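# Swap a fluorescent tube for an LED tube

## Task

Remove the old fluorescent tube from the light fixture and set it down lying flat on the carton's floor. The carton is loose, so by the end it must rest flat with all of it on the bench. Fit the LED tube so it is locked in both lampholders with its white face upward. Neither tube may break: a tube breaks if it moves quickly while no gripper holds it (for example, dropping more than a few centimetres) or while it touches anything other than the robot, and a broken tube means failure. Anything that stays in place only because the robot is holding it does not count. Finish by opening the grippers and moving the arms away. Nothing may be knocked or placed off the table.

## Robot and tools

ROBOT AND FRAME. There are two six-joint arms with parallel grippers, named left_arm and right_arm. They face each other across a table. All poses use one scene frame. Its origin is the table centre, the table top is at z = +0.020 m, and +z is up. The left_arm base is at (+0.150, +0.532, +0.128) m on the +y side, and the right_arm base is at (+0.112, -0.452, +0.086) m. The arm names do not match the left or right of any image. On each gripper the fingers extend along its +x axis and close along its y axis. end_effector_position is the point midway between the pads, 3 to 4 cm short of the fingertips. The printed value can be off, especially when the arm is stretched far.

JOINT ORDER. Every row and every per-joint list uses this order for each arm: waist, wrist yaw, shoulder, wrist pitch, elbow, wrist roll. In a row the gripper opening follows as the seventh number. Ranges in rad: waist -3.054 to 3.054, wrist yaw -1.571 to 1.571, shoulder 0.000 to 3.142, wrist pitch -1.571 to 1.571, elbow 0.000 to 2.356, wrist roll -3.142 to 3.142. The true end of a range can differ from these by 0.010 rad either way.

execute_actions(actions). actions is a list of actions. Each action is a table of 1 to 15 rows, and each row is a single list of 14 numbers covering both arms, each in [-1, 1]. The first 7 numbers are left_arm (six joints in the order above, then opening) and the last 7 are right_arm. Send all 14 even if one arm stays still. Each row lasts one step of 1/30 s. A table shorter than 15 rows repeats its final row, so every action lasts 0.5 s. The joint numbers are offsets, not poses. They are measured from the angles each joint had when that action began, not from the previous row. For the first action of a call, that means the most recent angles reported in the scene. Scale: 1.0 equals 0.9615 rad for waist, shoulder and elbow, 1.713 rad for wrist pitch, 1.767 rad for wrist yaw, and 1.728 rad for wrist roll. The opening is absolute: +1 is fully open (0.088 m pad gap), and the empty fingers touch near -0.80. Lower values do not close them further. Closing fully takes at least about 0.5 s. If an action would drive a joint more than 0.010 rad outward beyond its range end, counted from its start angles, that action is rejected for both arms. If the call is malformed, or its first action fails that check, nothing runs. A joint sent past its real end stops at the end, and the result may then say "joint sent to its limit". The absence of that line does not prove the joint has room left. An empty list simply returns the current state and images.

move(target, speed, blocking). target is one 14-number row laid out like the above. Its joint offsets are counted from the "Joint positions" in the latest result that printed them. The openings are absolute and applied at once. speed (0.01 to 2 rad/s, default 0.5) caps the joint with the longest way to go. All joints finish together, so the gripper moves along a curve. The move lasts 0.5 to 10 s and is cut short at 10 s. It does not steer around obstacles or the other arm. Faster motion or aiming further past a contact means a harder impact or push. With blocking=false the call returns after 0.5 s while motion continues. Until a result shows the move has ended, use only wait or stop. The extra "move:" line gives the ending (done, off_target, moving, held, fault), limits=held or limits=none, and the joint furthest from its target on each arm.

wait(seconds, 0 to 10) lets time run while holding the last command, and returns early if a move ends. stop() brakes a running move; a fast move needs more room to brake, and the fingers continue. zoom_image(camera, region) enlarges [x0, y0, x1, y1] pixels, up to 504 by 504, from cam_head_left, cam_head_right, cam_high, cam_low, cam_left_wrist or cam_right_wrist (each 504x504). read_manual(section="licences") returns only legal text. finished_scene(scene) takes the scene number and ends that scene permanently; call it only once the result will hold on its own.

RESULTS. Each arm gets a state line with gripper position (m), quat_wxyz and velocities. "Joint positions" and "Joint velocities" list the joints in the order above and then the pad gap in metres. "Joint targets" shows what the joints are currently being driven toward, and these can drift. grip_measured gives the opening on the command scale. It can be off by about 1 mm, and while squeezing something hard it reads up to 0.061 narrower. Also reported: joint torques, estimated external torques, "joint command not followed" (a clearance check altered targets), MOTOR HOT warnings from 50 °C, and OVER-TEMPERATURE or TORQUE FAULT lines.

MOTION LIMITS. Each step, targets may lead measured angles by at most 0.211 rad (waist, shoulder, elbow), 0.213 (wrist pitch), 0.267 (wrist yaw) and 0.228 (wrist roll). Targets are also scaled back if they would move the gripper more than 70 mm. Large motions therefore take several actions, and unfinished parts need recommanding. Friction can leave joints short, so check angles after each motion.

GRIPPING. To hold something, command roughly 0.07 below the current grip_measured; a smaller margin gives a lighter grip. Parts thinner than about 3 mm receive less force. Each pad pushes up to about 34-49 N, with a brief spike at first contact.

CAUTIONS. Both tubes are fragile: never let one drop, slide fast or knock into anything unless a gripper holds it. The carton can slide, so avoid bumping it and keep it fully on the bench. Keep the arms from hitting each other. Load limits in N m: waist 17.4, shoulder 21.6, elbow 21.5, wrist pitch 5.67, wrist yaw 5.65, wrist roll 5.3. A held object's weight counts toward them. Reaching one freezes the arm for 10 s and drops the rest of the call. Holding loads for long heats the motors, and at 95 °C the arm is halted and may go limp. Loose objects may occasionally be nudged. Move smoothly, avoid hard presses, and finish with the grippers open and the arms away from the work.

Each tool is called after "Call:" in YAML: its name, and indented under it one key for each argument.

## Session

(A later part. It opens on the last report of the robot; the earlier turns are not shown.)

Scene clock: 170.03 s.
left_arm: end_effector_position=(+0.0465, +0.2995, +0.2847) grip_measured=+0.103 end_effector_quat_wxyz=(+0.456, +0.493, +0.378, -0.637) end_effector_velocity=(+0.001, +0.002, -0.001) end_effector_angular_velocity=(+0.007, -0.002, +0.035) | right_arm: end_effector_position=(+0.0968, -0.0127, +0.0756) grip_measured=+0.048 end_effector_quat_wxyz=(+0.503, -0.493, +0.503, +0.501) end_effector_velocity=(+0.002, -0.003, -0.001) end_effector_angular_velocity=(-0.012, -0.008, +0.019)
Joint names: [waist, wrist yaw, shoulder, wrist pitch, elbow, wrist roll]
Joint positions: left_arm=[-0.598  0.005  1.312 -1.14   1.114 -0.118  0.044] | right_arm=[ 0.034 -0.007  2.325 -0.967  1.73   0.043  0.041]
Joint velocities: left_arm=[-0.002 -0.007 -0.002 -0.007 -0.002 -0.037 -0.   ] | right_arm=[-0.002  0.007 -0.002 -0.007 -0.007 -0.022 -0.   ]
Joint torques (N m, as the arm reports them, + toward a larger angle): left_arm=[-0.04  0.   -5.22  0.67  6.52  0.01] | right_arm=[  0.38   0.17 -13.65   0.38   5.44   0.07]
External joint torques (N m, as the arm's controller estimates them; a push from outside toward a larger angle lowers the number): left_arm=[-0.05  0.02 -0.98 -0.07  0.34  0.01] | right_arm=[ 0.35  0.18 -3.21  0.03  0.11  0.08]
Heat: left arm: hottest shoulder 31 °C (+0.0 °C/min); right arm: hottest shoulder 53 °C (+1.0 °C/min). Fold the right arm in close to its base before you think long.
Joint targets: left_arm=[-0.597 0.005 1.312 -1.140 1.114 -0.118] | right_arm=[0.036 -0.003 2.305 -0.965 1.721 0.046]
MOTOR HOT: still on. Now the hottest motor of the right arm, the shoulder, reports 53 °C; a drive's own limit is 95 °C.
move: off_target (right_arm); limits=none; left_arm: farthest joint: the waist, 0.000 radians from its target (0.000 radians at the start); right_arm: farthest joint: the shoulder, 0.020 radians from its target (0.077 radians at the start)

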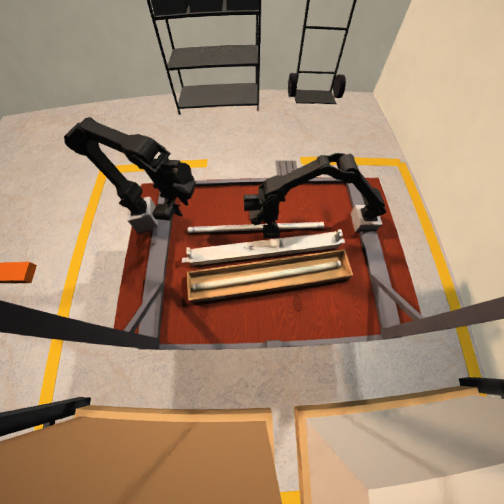

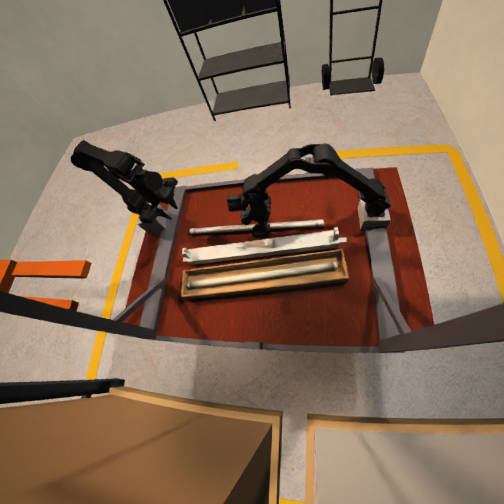

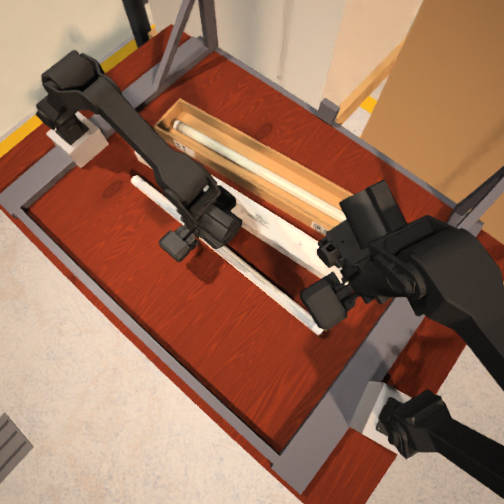

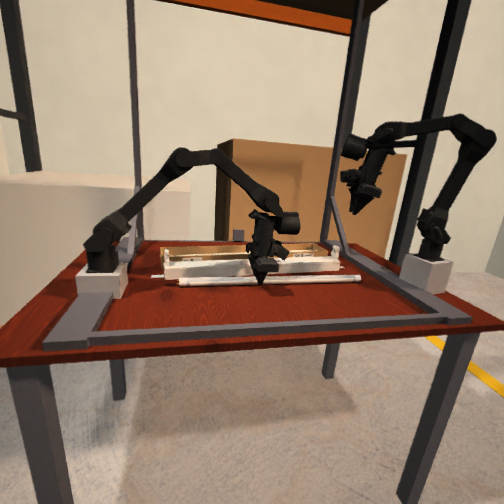

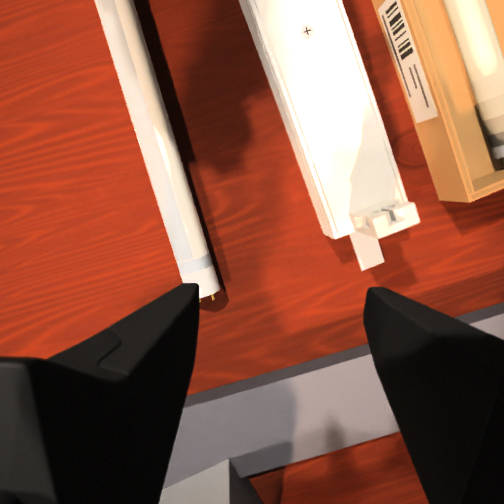

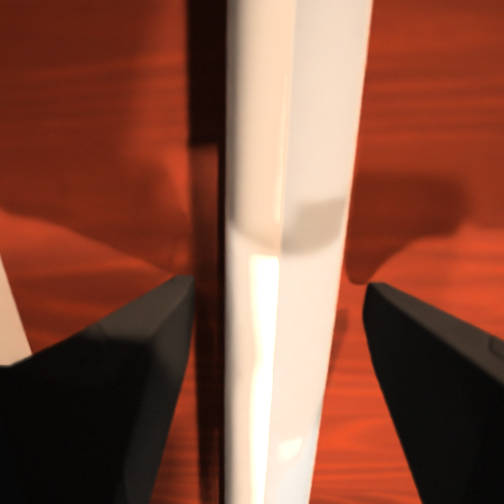

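Call:
move:
  target: [0,0,0,0,0,0,0.1,0,0,0,0,0,0,-0.44]

Call:
move:
  target: [0,0,0,0,0,0,0.1,0,0,-0.032,-0.014,0.024,0,-0.44]
  speed: 0.06

Call:
move:
  target: [0,0,0,0,0,0,0.1,-0.2,-0.274,0.086,-0.026,0.051,-0.119,-0.44]
  speed: 0.3

Call:
move:
  target: [0,0,0,0,0,0,0.1,0,0,0.024,0.011,-0.019,0,-0.44]
  speed: 0.04

Call:
move:
  target: [0,0,0,0,0,0,0.1,0,0,0,0,0,0,0.05]

Call:
move:
  target: [0,0,0,0,0,0,0.1,0.203,0.274,-0.092,0.03,-0.051,0.12,0.05]
  speed: 0.35

Scene clock: 181.07 s.
left_arm: end_effector_position=(+0.0465, +0.2995, +0.2847) grip_measured=+0.103 end_effector_quat_wxyz=(+0.456, +0.493, +0.378, -0.637) end_effector_velocity=(-0.001, +0.000, -0.001) end_effector_angular_velocity=(-0.003, -0.001, +0.016) | right_arm: end_effector_position=(+0.0969, -0.0127, +0.0756) grip_measured=-0.384 end_effector_quat_wxyz=(+0.503, -0.493, +0.502, +0.501) end_effector_velocity=(-0.002, -0.003, -0.002) end_effector_angular_velocity=(-0.012, +0.007, -0.005)
Joint names: [waist, wrist yaw, shoulder, wrist pitch, elbow, wrist roll]
Joint positions: left_arm=[-0.598  0.005  1.312 -1.14   1.114 -0.118  0.044] | right_arm=[ 0.034 -0.006  2.325 -0.967  1.73   0.043  0.02 ]
Joint velocities: left_arm=[-0.007 -0.007 -0.002  0.007 -0.007 -0.022 -0.   ] | right_arm=[ 0.002 -0.007  0.002 -0.007 -0.002  0.007 -0.   ]
Joint torques (N m, as the arm reports them, + toward a larger angle): left_arm=[-0.05  0.   -5.22  0.67  6.51  0.01] | right_arm=[ -0.01   0.   -11.28   0.29   6.61  -0.03]
External joint torques (N m, as the arm's controller estimates them; a push from outside toward a larger angle lowers the number): left_arm=[-0.03  0.01 -0.98 -0.07  0.33  0.  ] | right_arm=[-0.07  0.01 -0.92 -0.04  1.33 -0.03]
Heat: left arm: hottest shoulder 31 °C (+0.0 °C/min); right arm: hottest shoulder 56 °C (+3.0 °C/min). Fold the right arm in close to its base before you think long.
Joint targets: left_arm=[-0.597 0.005 1.312 -1.140 1.114 -0.118] | right_arm=[0.034 -0.007 2.325 -0.967 1.730 0.043]
MOTOR HOT: still on. Now the hottest motor of the right arm, the shoulder, reports 56 °C; a drive's own limit is 95 °C.
move: done; limits=none; left_arm: farthest joint: the waist, 0.000 radians from its target (0.000 radians at the start); right_arm: farthest joint: the wrist yaw, 0.001 radians from its target (0.000 radians at the start)

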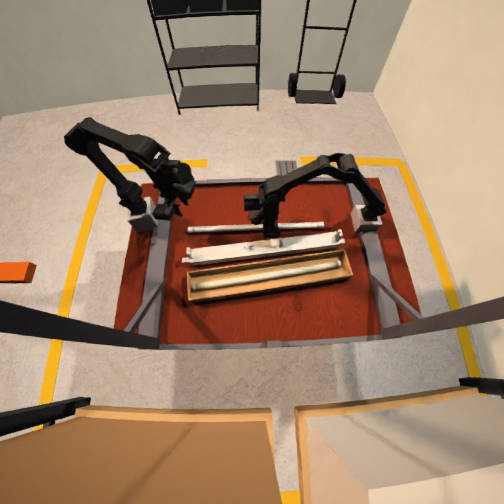

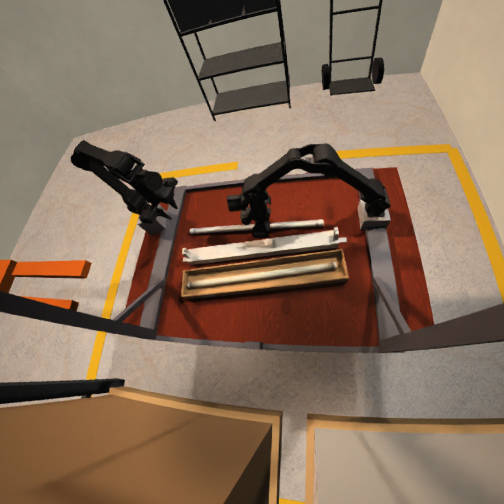

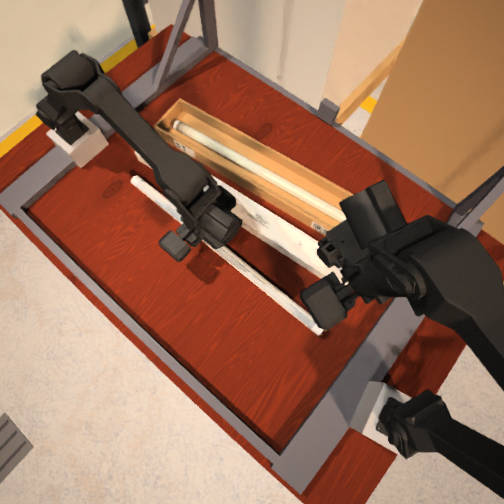

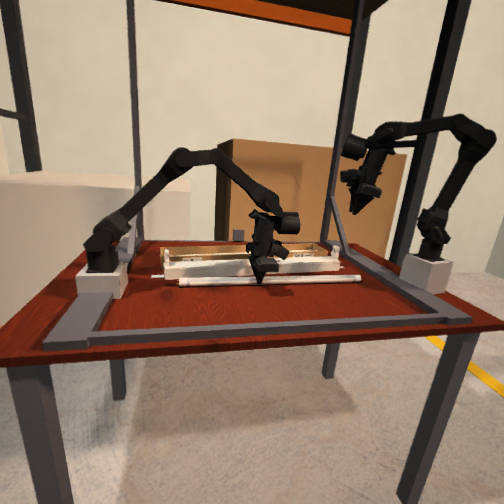

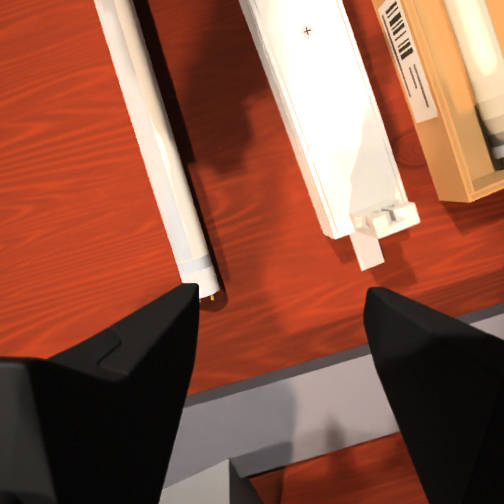

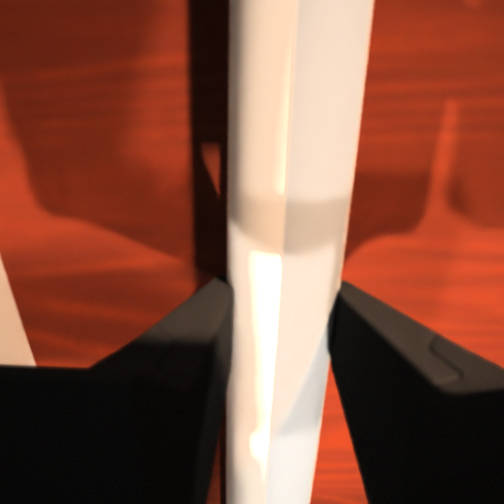

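Scene clock: 181.97 s.
left_arm: end_effector_position=(+0.0465, +0.2995, +0.2847) grip_measured=+0.103 end_effector_quat_wxyz=(+0.456, +0.493, +0.378, -0.637) end_effector_velocity=(+0.001, +0.001, -0.000) end_effector_angular_velocity=(+0.005, -0.008, +0.006) | right_arm: end_effector_position=(+0.0969, -0.0135, +0.0813) grip_measured=-0.384 end_effector_quat_wxyz=(+0.502, -0.494, +0.503, +0.500) end_effector_velocity=(-0.004, -0.002, +0.000) end_effector_angular_velocity=(-0.008, +0.036, +0.005)
Joint names: [waist, wrist yaw, shoulder, wrist pitch, elbow, wrist roll]
Joint positions: left_arm=[-0.598  0.005  1.312 -1.14   1.114 -0.118  0.044] | right_arm=[ 0.034 -0.006  2.318 -0.989  1.741  0.043  0.02 ]
Joint velocities: left_arm=[-0.002 -0.007  0.002 -0.007  0.002 -0.007 -0.   ] | right_arm=[-0.002 -0.037 -0.002 -0.007 -0.002 -0.007  0.   ]
Joint torques (N m, as the arm reports them, + toward a larger angle): left_arm=[-0.04  0.   -5.21  0.66  6.51  0.  ] | right_arm=[ -0.09   0.01 -13.92   0.2    7.98  -0.02]
External joint torques (N m, as the arm's controller estimates them; a push from outside toward a larger angle lowers the number): left_arm=[-0.05  0.02 -1.   -0.08  0.33  0.  ] | right_arm=[-0.12  0.03 -3.54 -0.14  2.65 -0.02]
Heat: left arm: hottest shoulder 31 °C (+0.0 °C/min); right arm: hottest shoulder 56 °C (+2.0 °C/min). Fold the right arm in close to its base before you think long.
Joint targets: left_arm=[-0.598 0.005 1.312 -1.140 1.114 -0.118] | right_arm=[0.034 -0.006 2.294 -0.991 1.753 0.043]
MOTOR HOT: still on. Now the hottest motor of the right arm, the shoulder, reports 56 °C; a drive's own limit is 95 °C.
move: off_target (right_arm); limits=none; left_arm: farthest joint: the waist, 0.000 radians from its target (0.000 radians at the start); right_arm: farthest joint: the shoulder, 0.023 radians from its target (0.031 radians at the start)

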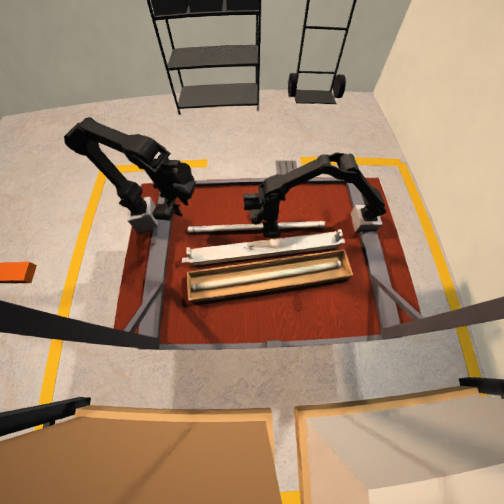

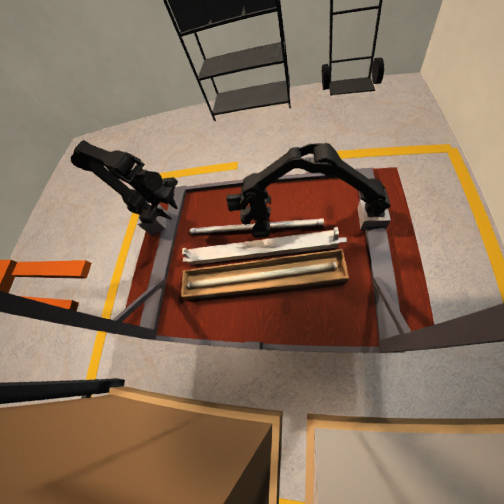

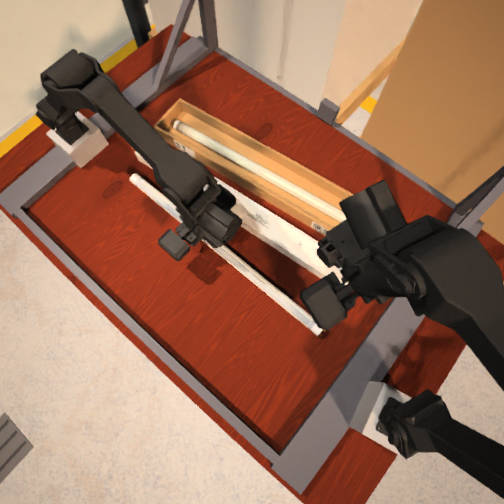

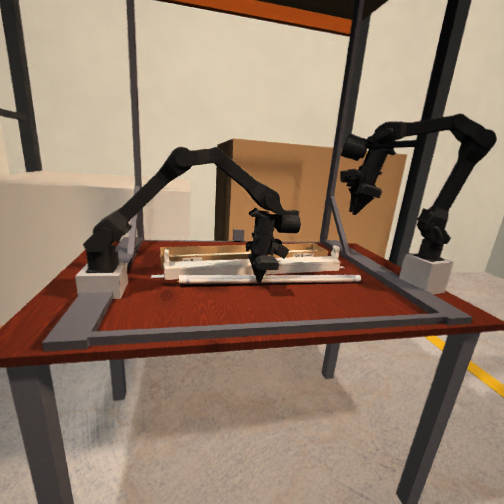

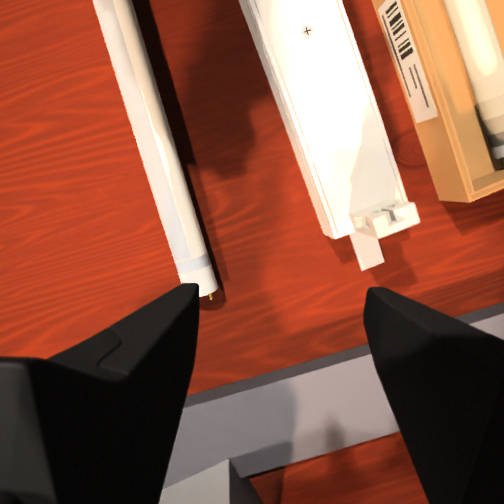

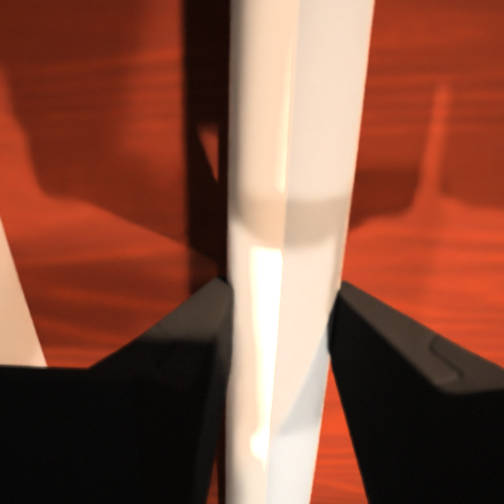

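Scene clock: 184.17 s.
left_arm: end_effector_position=(+0.0465, +0.2995, +0.2847) grip_measured=+0.103 end_effector_quat_wxyz=(+0.456, +0.493, +0.378, -0.637) end_effector_velocity=(+0.001, +0.002, -0.002) end_effector_angular_velocity=(+0.008, -0.013, -0.008) | right_arm: end_effector_position=(+0.1107, -0.0126, +0.0788) grip_measured=-0.384 end_effector_quat_wxyz=(+0.370, -0.358, +0.608, +0.604) end_effector_velocity=(+0.002, -0.003, +0.001) end_effector_angular_velocity=(+0.002, -0.006, +0.017)
Joint names: [waist, wrist yaw, shoulder, wrist pitch, elbow, wrist roll]
Joint positions: left_arm=[-0.598  0.005  1.312 -1.14   1.114 -0.118  0.044] | right_arm=[-0.156 -0.484  2.386 -1.033  1.778 -0.158  0.02 ]
Joint velocities: left_arm=[-0.002 -0.007  0.002 -0.007 -0.002  0.007 -0.   ] | right_arm=[-0.002  0.007 -0.007 -0.007 -0.007 -0.022 -0.   ]
Joint torques (N m, as the arm reports them, + toward a larger angle): left_arm=[-0.04  0.   -5.22  0.67  6.52  0.01] | right_arm=[-0.33 -0.66 -9.88  0.07  7.8  -0.14]
External joint torques (N m, as the arm's controller estimates them; a push from outside toward a larger angle lowers the number): left_arm=[-0.03  0.01 -0.99 -0.06  0.37  0.  ] | right_arm=[-0.3  -0.33  0.86 -0.14  2.56 -0.11]
Heat: left arm: hottest shoulder 31 °C (+0.0 °C/min); right arm: hottest shoulder 56 °C (+2.0 °C/min). Fold the right arm in close to its base before you think long.
Joint targets: left_arm=[-0.598 0.005 1.312 -1.140 1.114 -0.118] | right_arm=[-0.159 -0.490 2.400 -1.034 1.790 -0.162]
MOTOR HOT: still on. Now the hottest motor of the right arm, the shoulder, reports 56 °C; a drive's own limit is 95 °C.
move: off_target (right_arm); limits=none; left_arm: farthest joint: the waist, 0.000 radians from its target (0.000 radians at the start); right_arm: farthest joint: the shoulder, 0.014 radians from its target (0.083 radians at the start)

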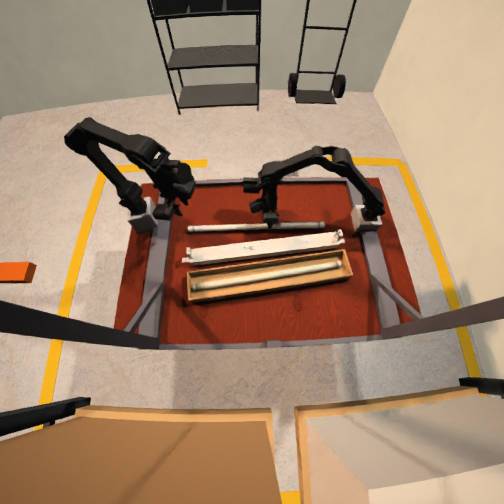

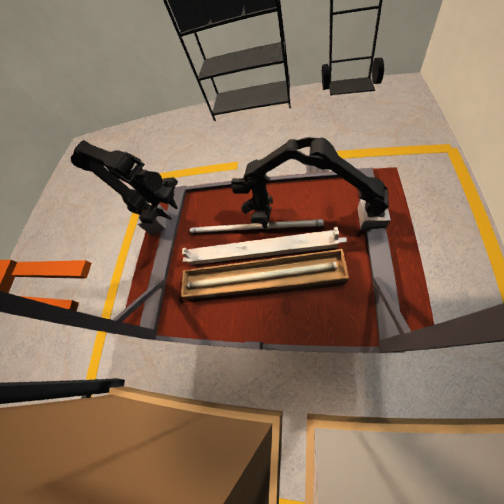

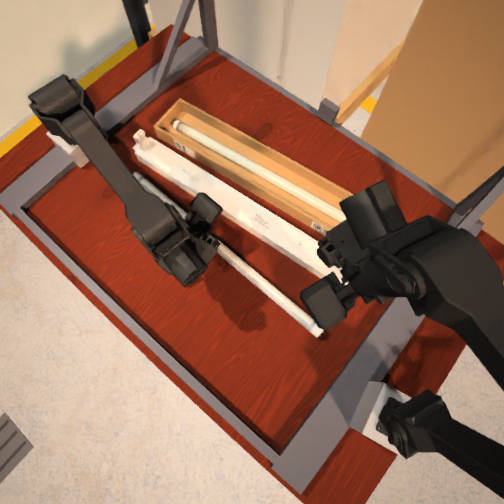

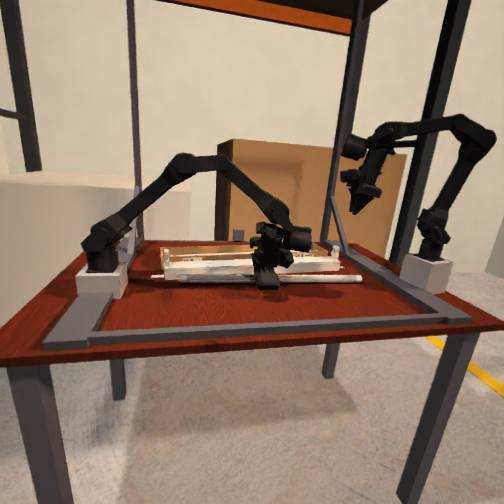

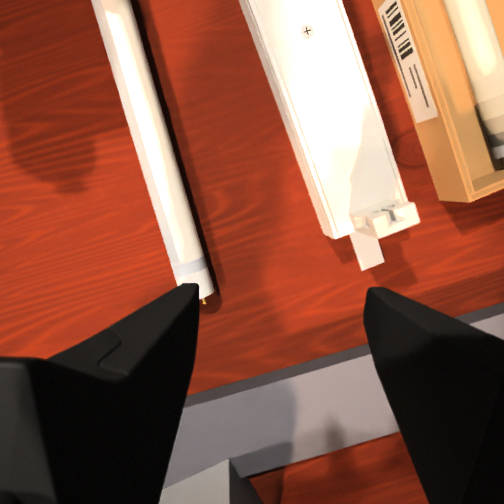

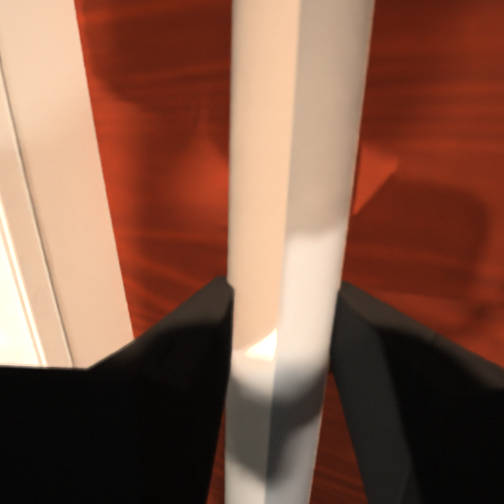

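Scene clock: 185.07 s.
left_arm: end_effector_position=(+0.0465, +0.2995, +0.2847) grip_measured=+0.103 end_effector_quat_wxyz=(+0.456, +0.493, +0.378, -0.637) end_effector_velocity=(+0.003, +0.001, +0.001) end_effector_angular_velocity=(-0.007, -0.022, -0.005) | right_arm: end_effector_position=(+0.1106, -0.0134, +0.0724) grip_measured=-0.384 end_effector_quat_wxyz=(+0.370, -0.359, +0.609, +0.603) end_effector_velocity=(+0.000, +0.002, +0.003) end_effector_angular_velocity=(+0.017, +0.005, +0.003)
Joint names: [waist, wrist yaw, shoulder, wrist pitch, elbow, wrist roll]
Joint positions: left_arm=[-0.598  0.005  1.312 -1.14   1.114 -0.118  0.044] | right_arm=[-0.156 -0.484  2.395 -1.015  1.766 -0.158  0.02 ]
Joint velocities: left_arm=[-0.002 -0.022 -0.007 -0.007 -0.002  0.007 -0.   ] | right_arm=[-0.002 -0.007 -0.007  0.007 -0.002 -0.007 -0.   ]
Joint torques (N m, as the arm reports them, + toward a larger angle): left_arm=[-0.04  0.   -5.23  0.66  6.51  0.01] | right_arm=[ -0.01  -0.37 -10.01   0.24   5.56  -0.02]
External joint torques (N m, as the arm's controller estimates them; a push from outside toward a larger angle lowers the number): left_arm=[-0.06  0.02 -0.95 -0.07  0.31  0.  ] | right_arm=[-0.02 -0.03  0.71  0.03  0.36  0.  ]
Heat: left arm: hottest shoulder 31 °C (+0.0 °C/min); right arm: hottest shoulder 56 °C (+1.0 °C/min). Fold the right arm in close to its base before you think long.
Joint targets: left_arm=[-0.597 0.005 1.312 -1.140 1.114 -0.118] | right_arm=[-0.156 -0.484 2.409 -1.014 1.759 -0.158]
MOTOR HOT: still on. Now the hottest motor of the right arm, the shoulder, reports 56 °C; a drive's own limit is 95 °C.
move: off_target (right_arm); limits=none; left_arm: farthest joint: the waist, 0.000 radians from its target (0.000 radians at the start); right_arm: farthest joint: the shoulder, 0.014 radians from its target (0.023 radians at the start)

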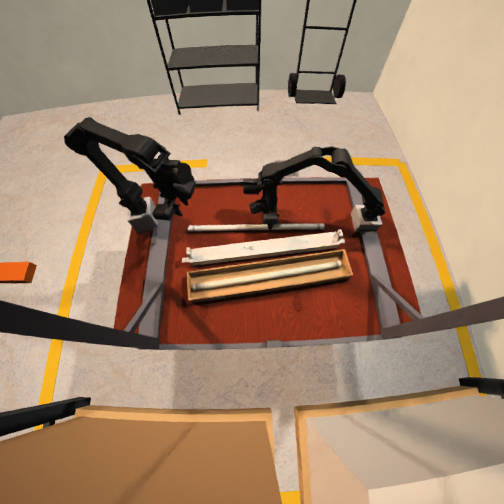

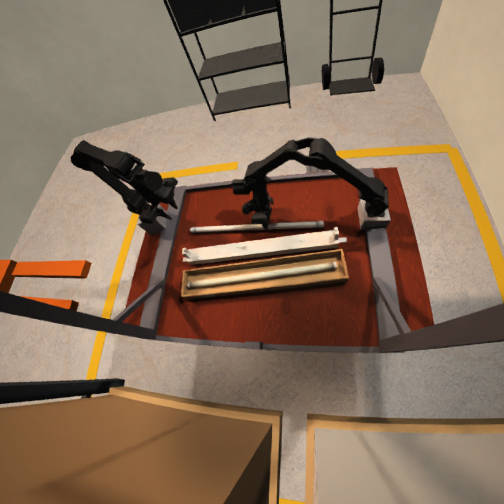

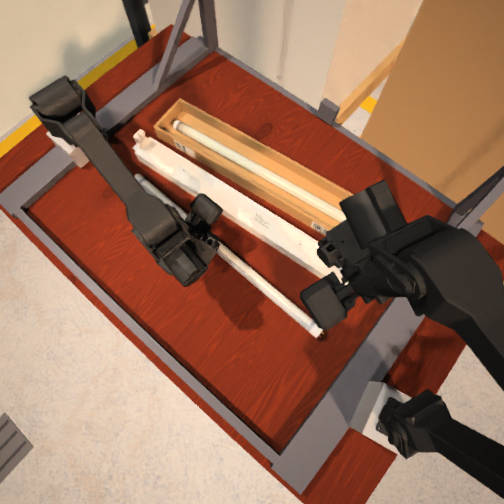

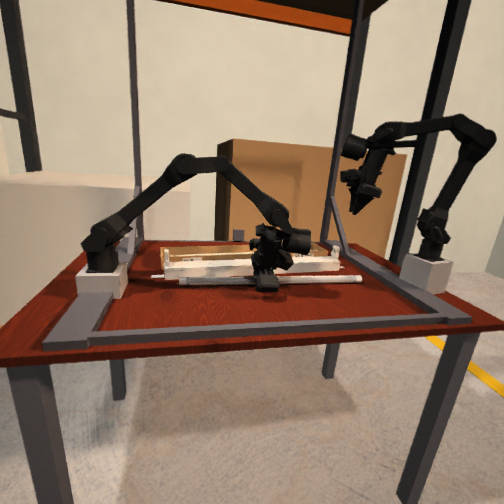

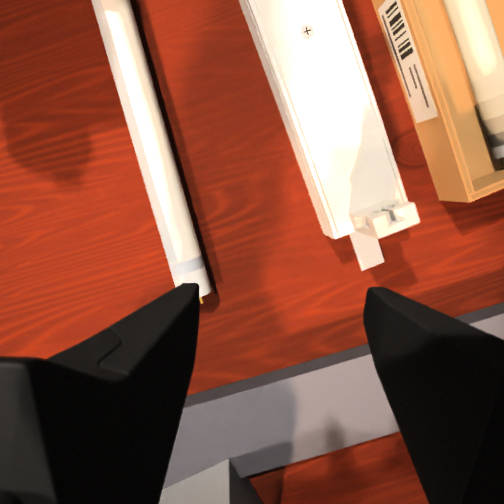

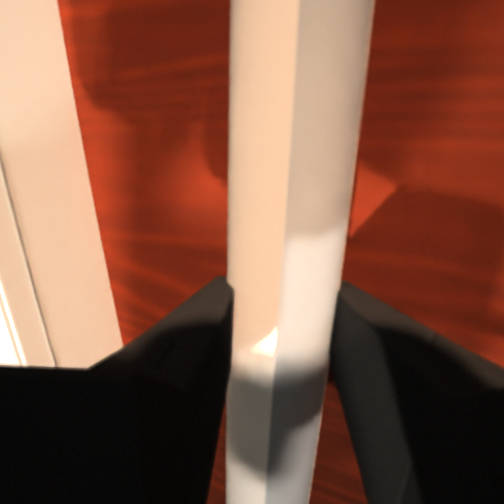

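Scene clock: 185.73 s.
left_arm: end_effector_position=(+0.0465, +0.2995, +0.2847) grip_measured=+0.103 end_effector_quat_wxyz=(+0.456, +0.493, +0.378, -0.637) end_effector_velocity=(+0.003, +0.003, -0.001) end_effector_angular_velocity=(+0.000, -0.018, +0.019) | right_arm: end_effector_position=(+0.1089, -0.0135, +0.0729) grip_measured=+0.045 end_effector_quat_wxyz=(+0.367, -0.357, +0.610, +0.605) end_effector_velocity=(+0.002, -0.002, +0.000) end_effector_angular_velocity=(-0.005, -0.006, +0.005)
Joint names: [waist, wrist yaw, shoulder, wrist pitch, elbow, wrist roll]
Joint positions: left_arm=[-0.598  0.005  1.312 -1.14   1.114 -0.118  0.044] | right_arm=[-0.154 -0.491  2.395 -1.016  1.766 -0.158  0.041]
Joint velocities: left_arm=[-0.007 -0.022 -0.007 -0.007 -0.007 -0.022 -0.   ] | right_arm=[-0.002  0.007 -0.002 -0.007 -0.002 -0.007  0.001]
Joint torques (N m, as the arm reports them, + toward a larger angle): left_arm=[-0.04  0.   -5.22  0.67  6.51  0.  ] | right_arm=[ -0.08  -0.07 -11.68   0.26   6.32  -0.02]
External joint torques (N m, as the arm's controller estimates them; a push from outside toward a larger angle lowers the number): left_arm=[-0.01  0.01 -0.95 -0.06  0.34  0.  ] | right_arm=[-0.07  0.27 -1.06  0.07  1.2   0.  ]
Heat: left arm: hottest shoulder 31 °C (+0.0 °C/min); right arm: hottest shoulder 56 °C (+1.0 °C/min). Fold the right arm in close to its base before you think long.
Joint targets: left_arm=[-0.597 0.005 1.312 -1.140 1.114 -0.118] | right_arm=[-0.156 -0.484 2.395 -1.015 1.766 -0.158]
MOTOR HOT: still on. Now the hottest motor of the right arm, the shoulder, reports 56 °C; a drive's own limit is 95 °C.
move: done; limits=none; left_arm: farthest joint: the waist, 0.000 radians from its target (0.000 radians at the start); right_arm: farthest joint: the wrist yaw, 0.007 radians from its target (0.000 radians at the start)

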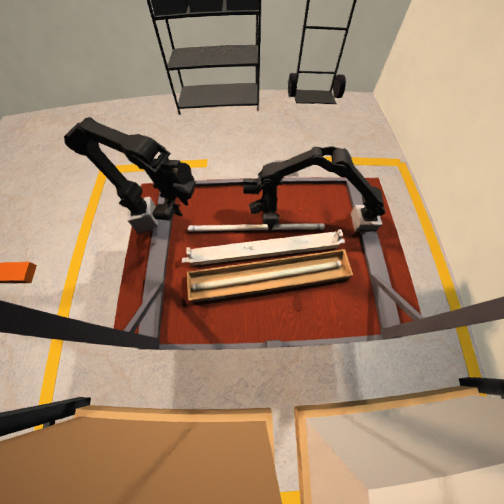

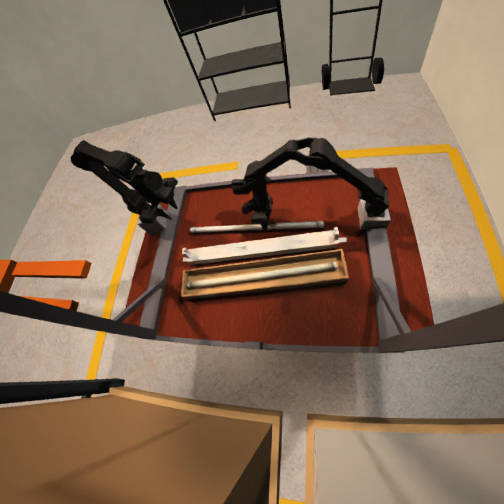

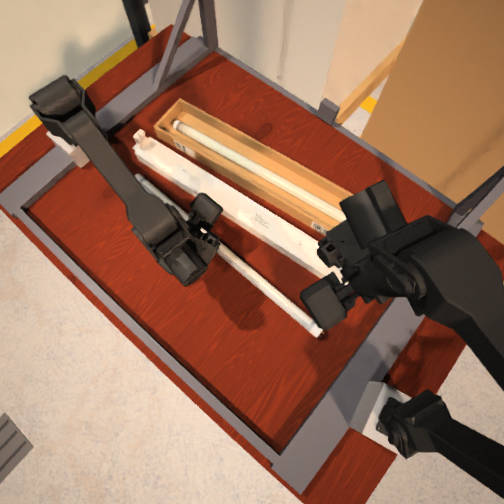

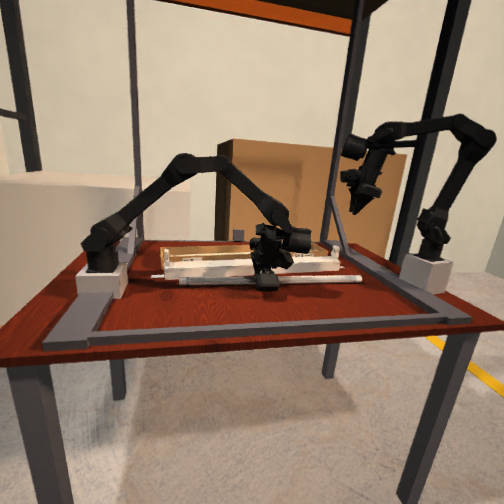

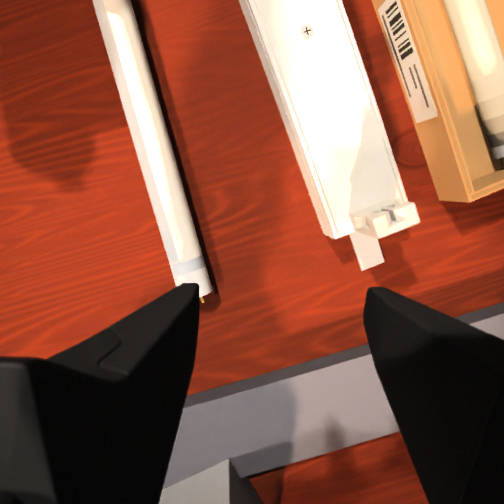

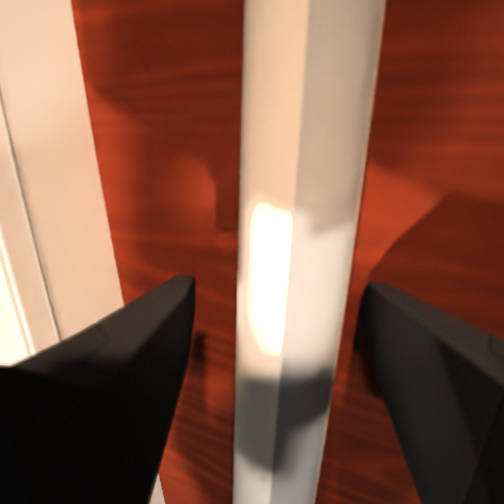

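Scene clock: 187.73 s.
left_arm: end_effector_position=(+0.0465, +0.2995, +0.2847) grip_measured=+0.103 end_effector_quat_wxyz=(+0.456, +0.493, +0.378, -0.637) end_effector_velocity=(-0.001, +0.005, +0.000) end_effector_angular_velocity=(+0.019, +0.001, -0.002) | right_arm: end_effector_position=(+0.0944, -0.0141, +0.0743) grip_measured=+0.048 end_effector_quat_wxyz=(+0.501, -0.494, +0.504, +0.501) end_effector_velocity=(-0.002, -0.005, +0.002) end_effector_angular_velocity=(-0.017, +0.007, -0.005)
Joint names: [waist, wrist yaw, shoulder, wrist pitch, elbow, wrist roll]
Joint positions: left_arm=[-0.598  0.005  1.312 -1.14   1.114 -0.118  0.044] | right_arm=[ 0.038 -0.01   2.326 -0.967  1.725  0.046  0.041]
Joint velocities: left_arm=[-0.007  0.007 -0.002 -0.022  0.002 -0.007 -0.   ] | right_arm=[ 0.002 -0.007 -0.007 -0.022 -0.002  0.007 -0.   ]
Joint torques (N m, as the arm reports them, + toward a larger angle): left_arm=[-0.04  0.   -5.21  0.67  6.52  0.01] | right_arm=[  0.22   0.16 -13.52   0.4    5.56   0.12]
External joint torques (N m, as the arm's controller estimates them; a push from outside toward a larger angle lowers the number): left_arm=[-0.02  0.01 -1.01 -0.07  0.36  0.  ] | right_arm=[ 0.14  0.18 -2.99  0.06  0.19  0.12]
Heat: left arm: hottest shoulder 31 °C (+0.0 °C/min); right arm: hottest shoulder 56 °C (+1.0 °C/min). Fold the right arm in close to its base before you think long.
Joint targets: left_arm=[-0.598 0.005 1.312 -1.140 1.114 -0.118] | right_arm=[0.041 -0.007 2.306 -0.965 1.717 0.049]
MOTOR HOT: still on. Now the hottest motor of the right arm, the shoulder, reports 56 °C; a drive's own limit is 95 °C.
move: off_target (right_arm); limits=none; left_arm: farthest joint: the waist, 0.000 radians from its target (0.000 radians at the start); right_arm: farthest joint: the shoulder, 0.019 radians from its target (0.088 radians at the start)

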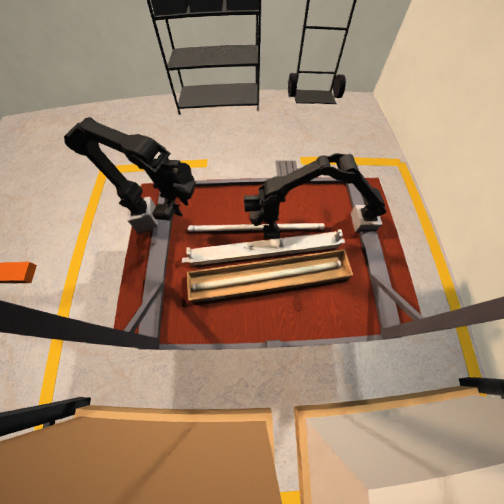

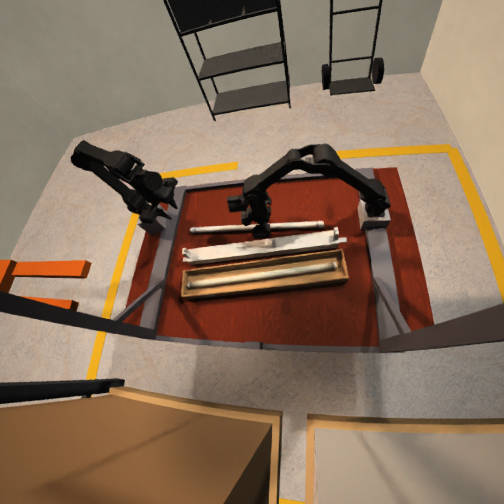

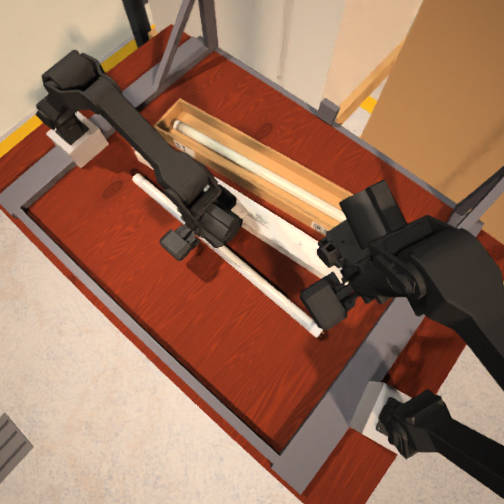

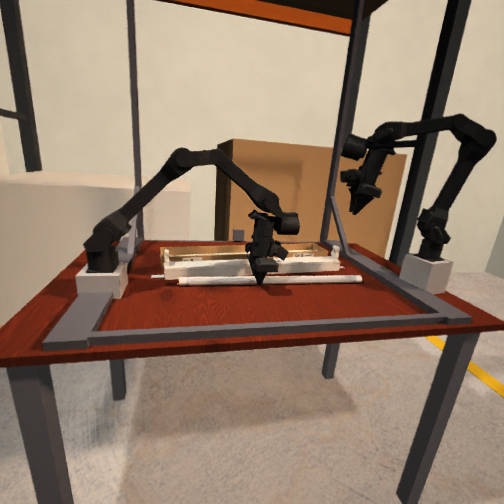

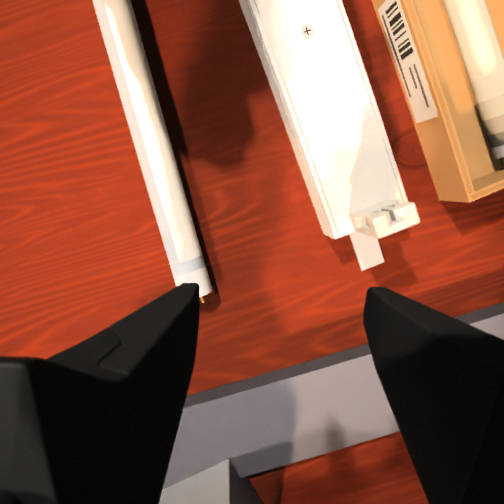

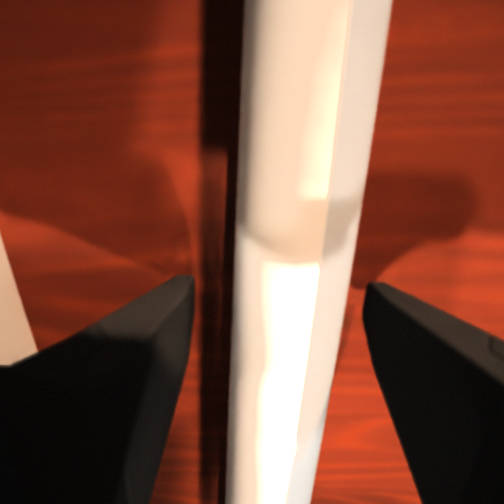

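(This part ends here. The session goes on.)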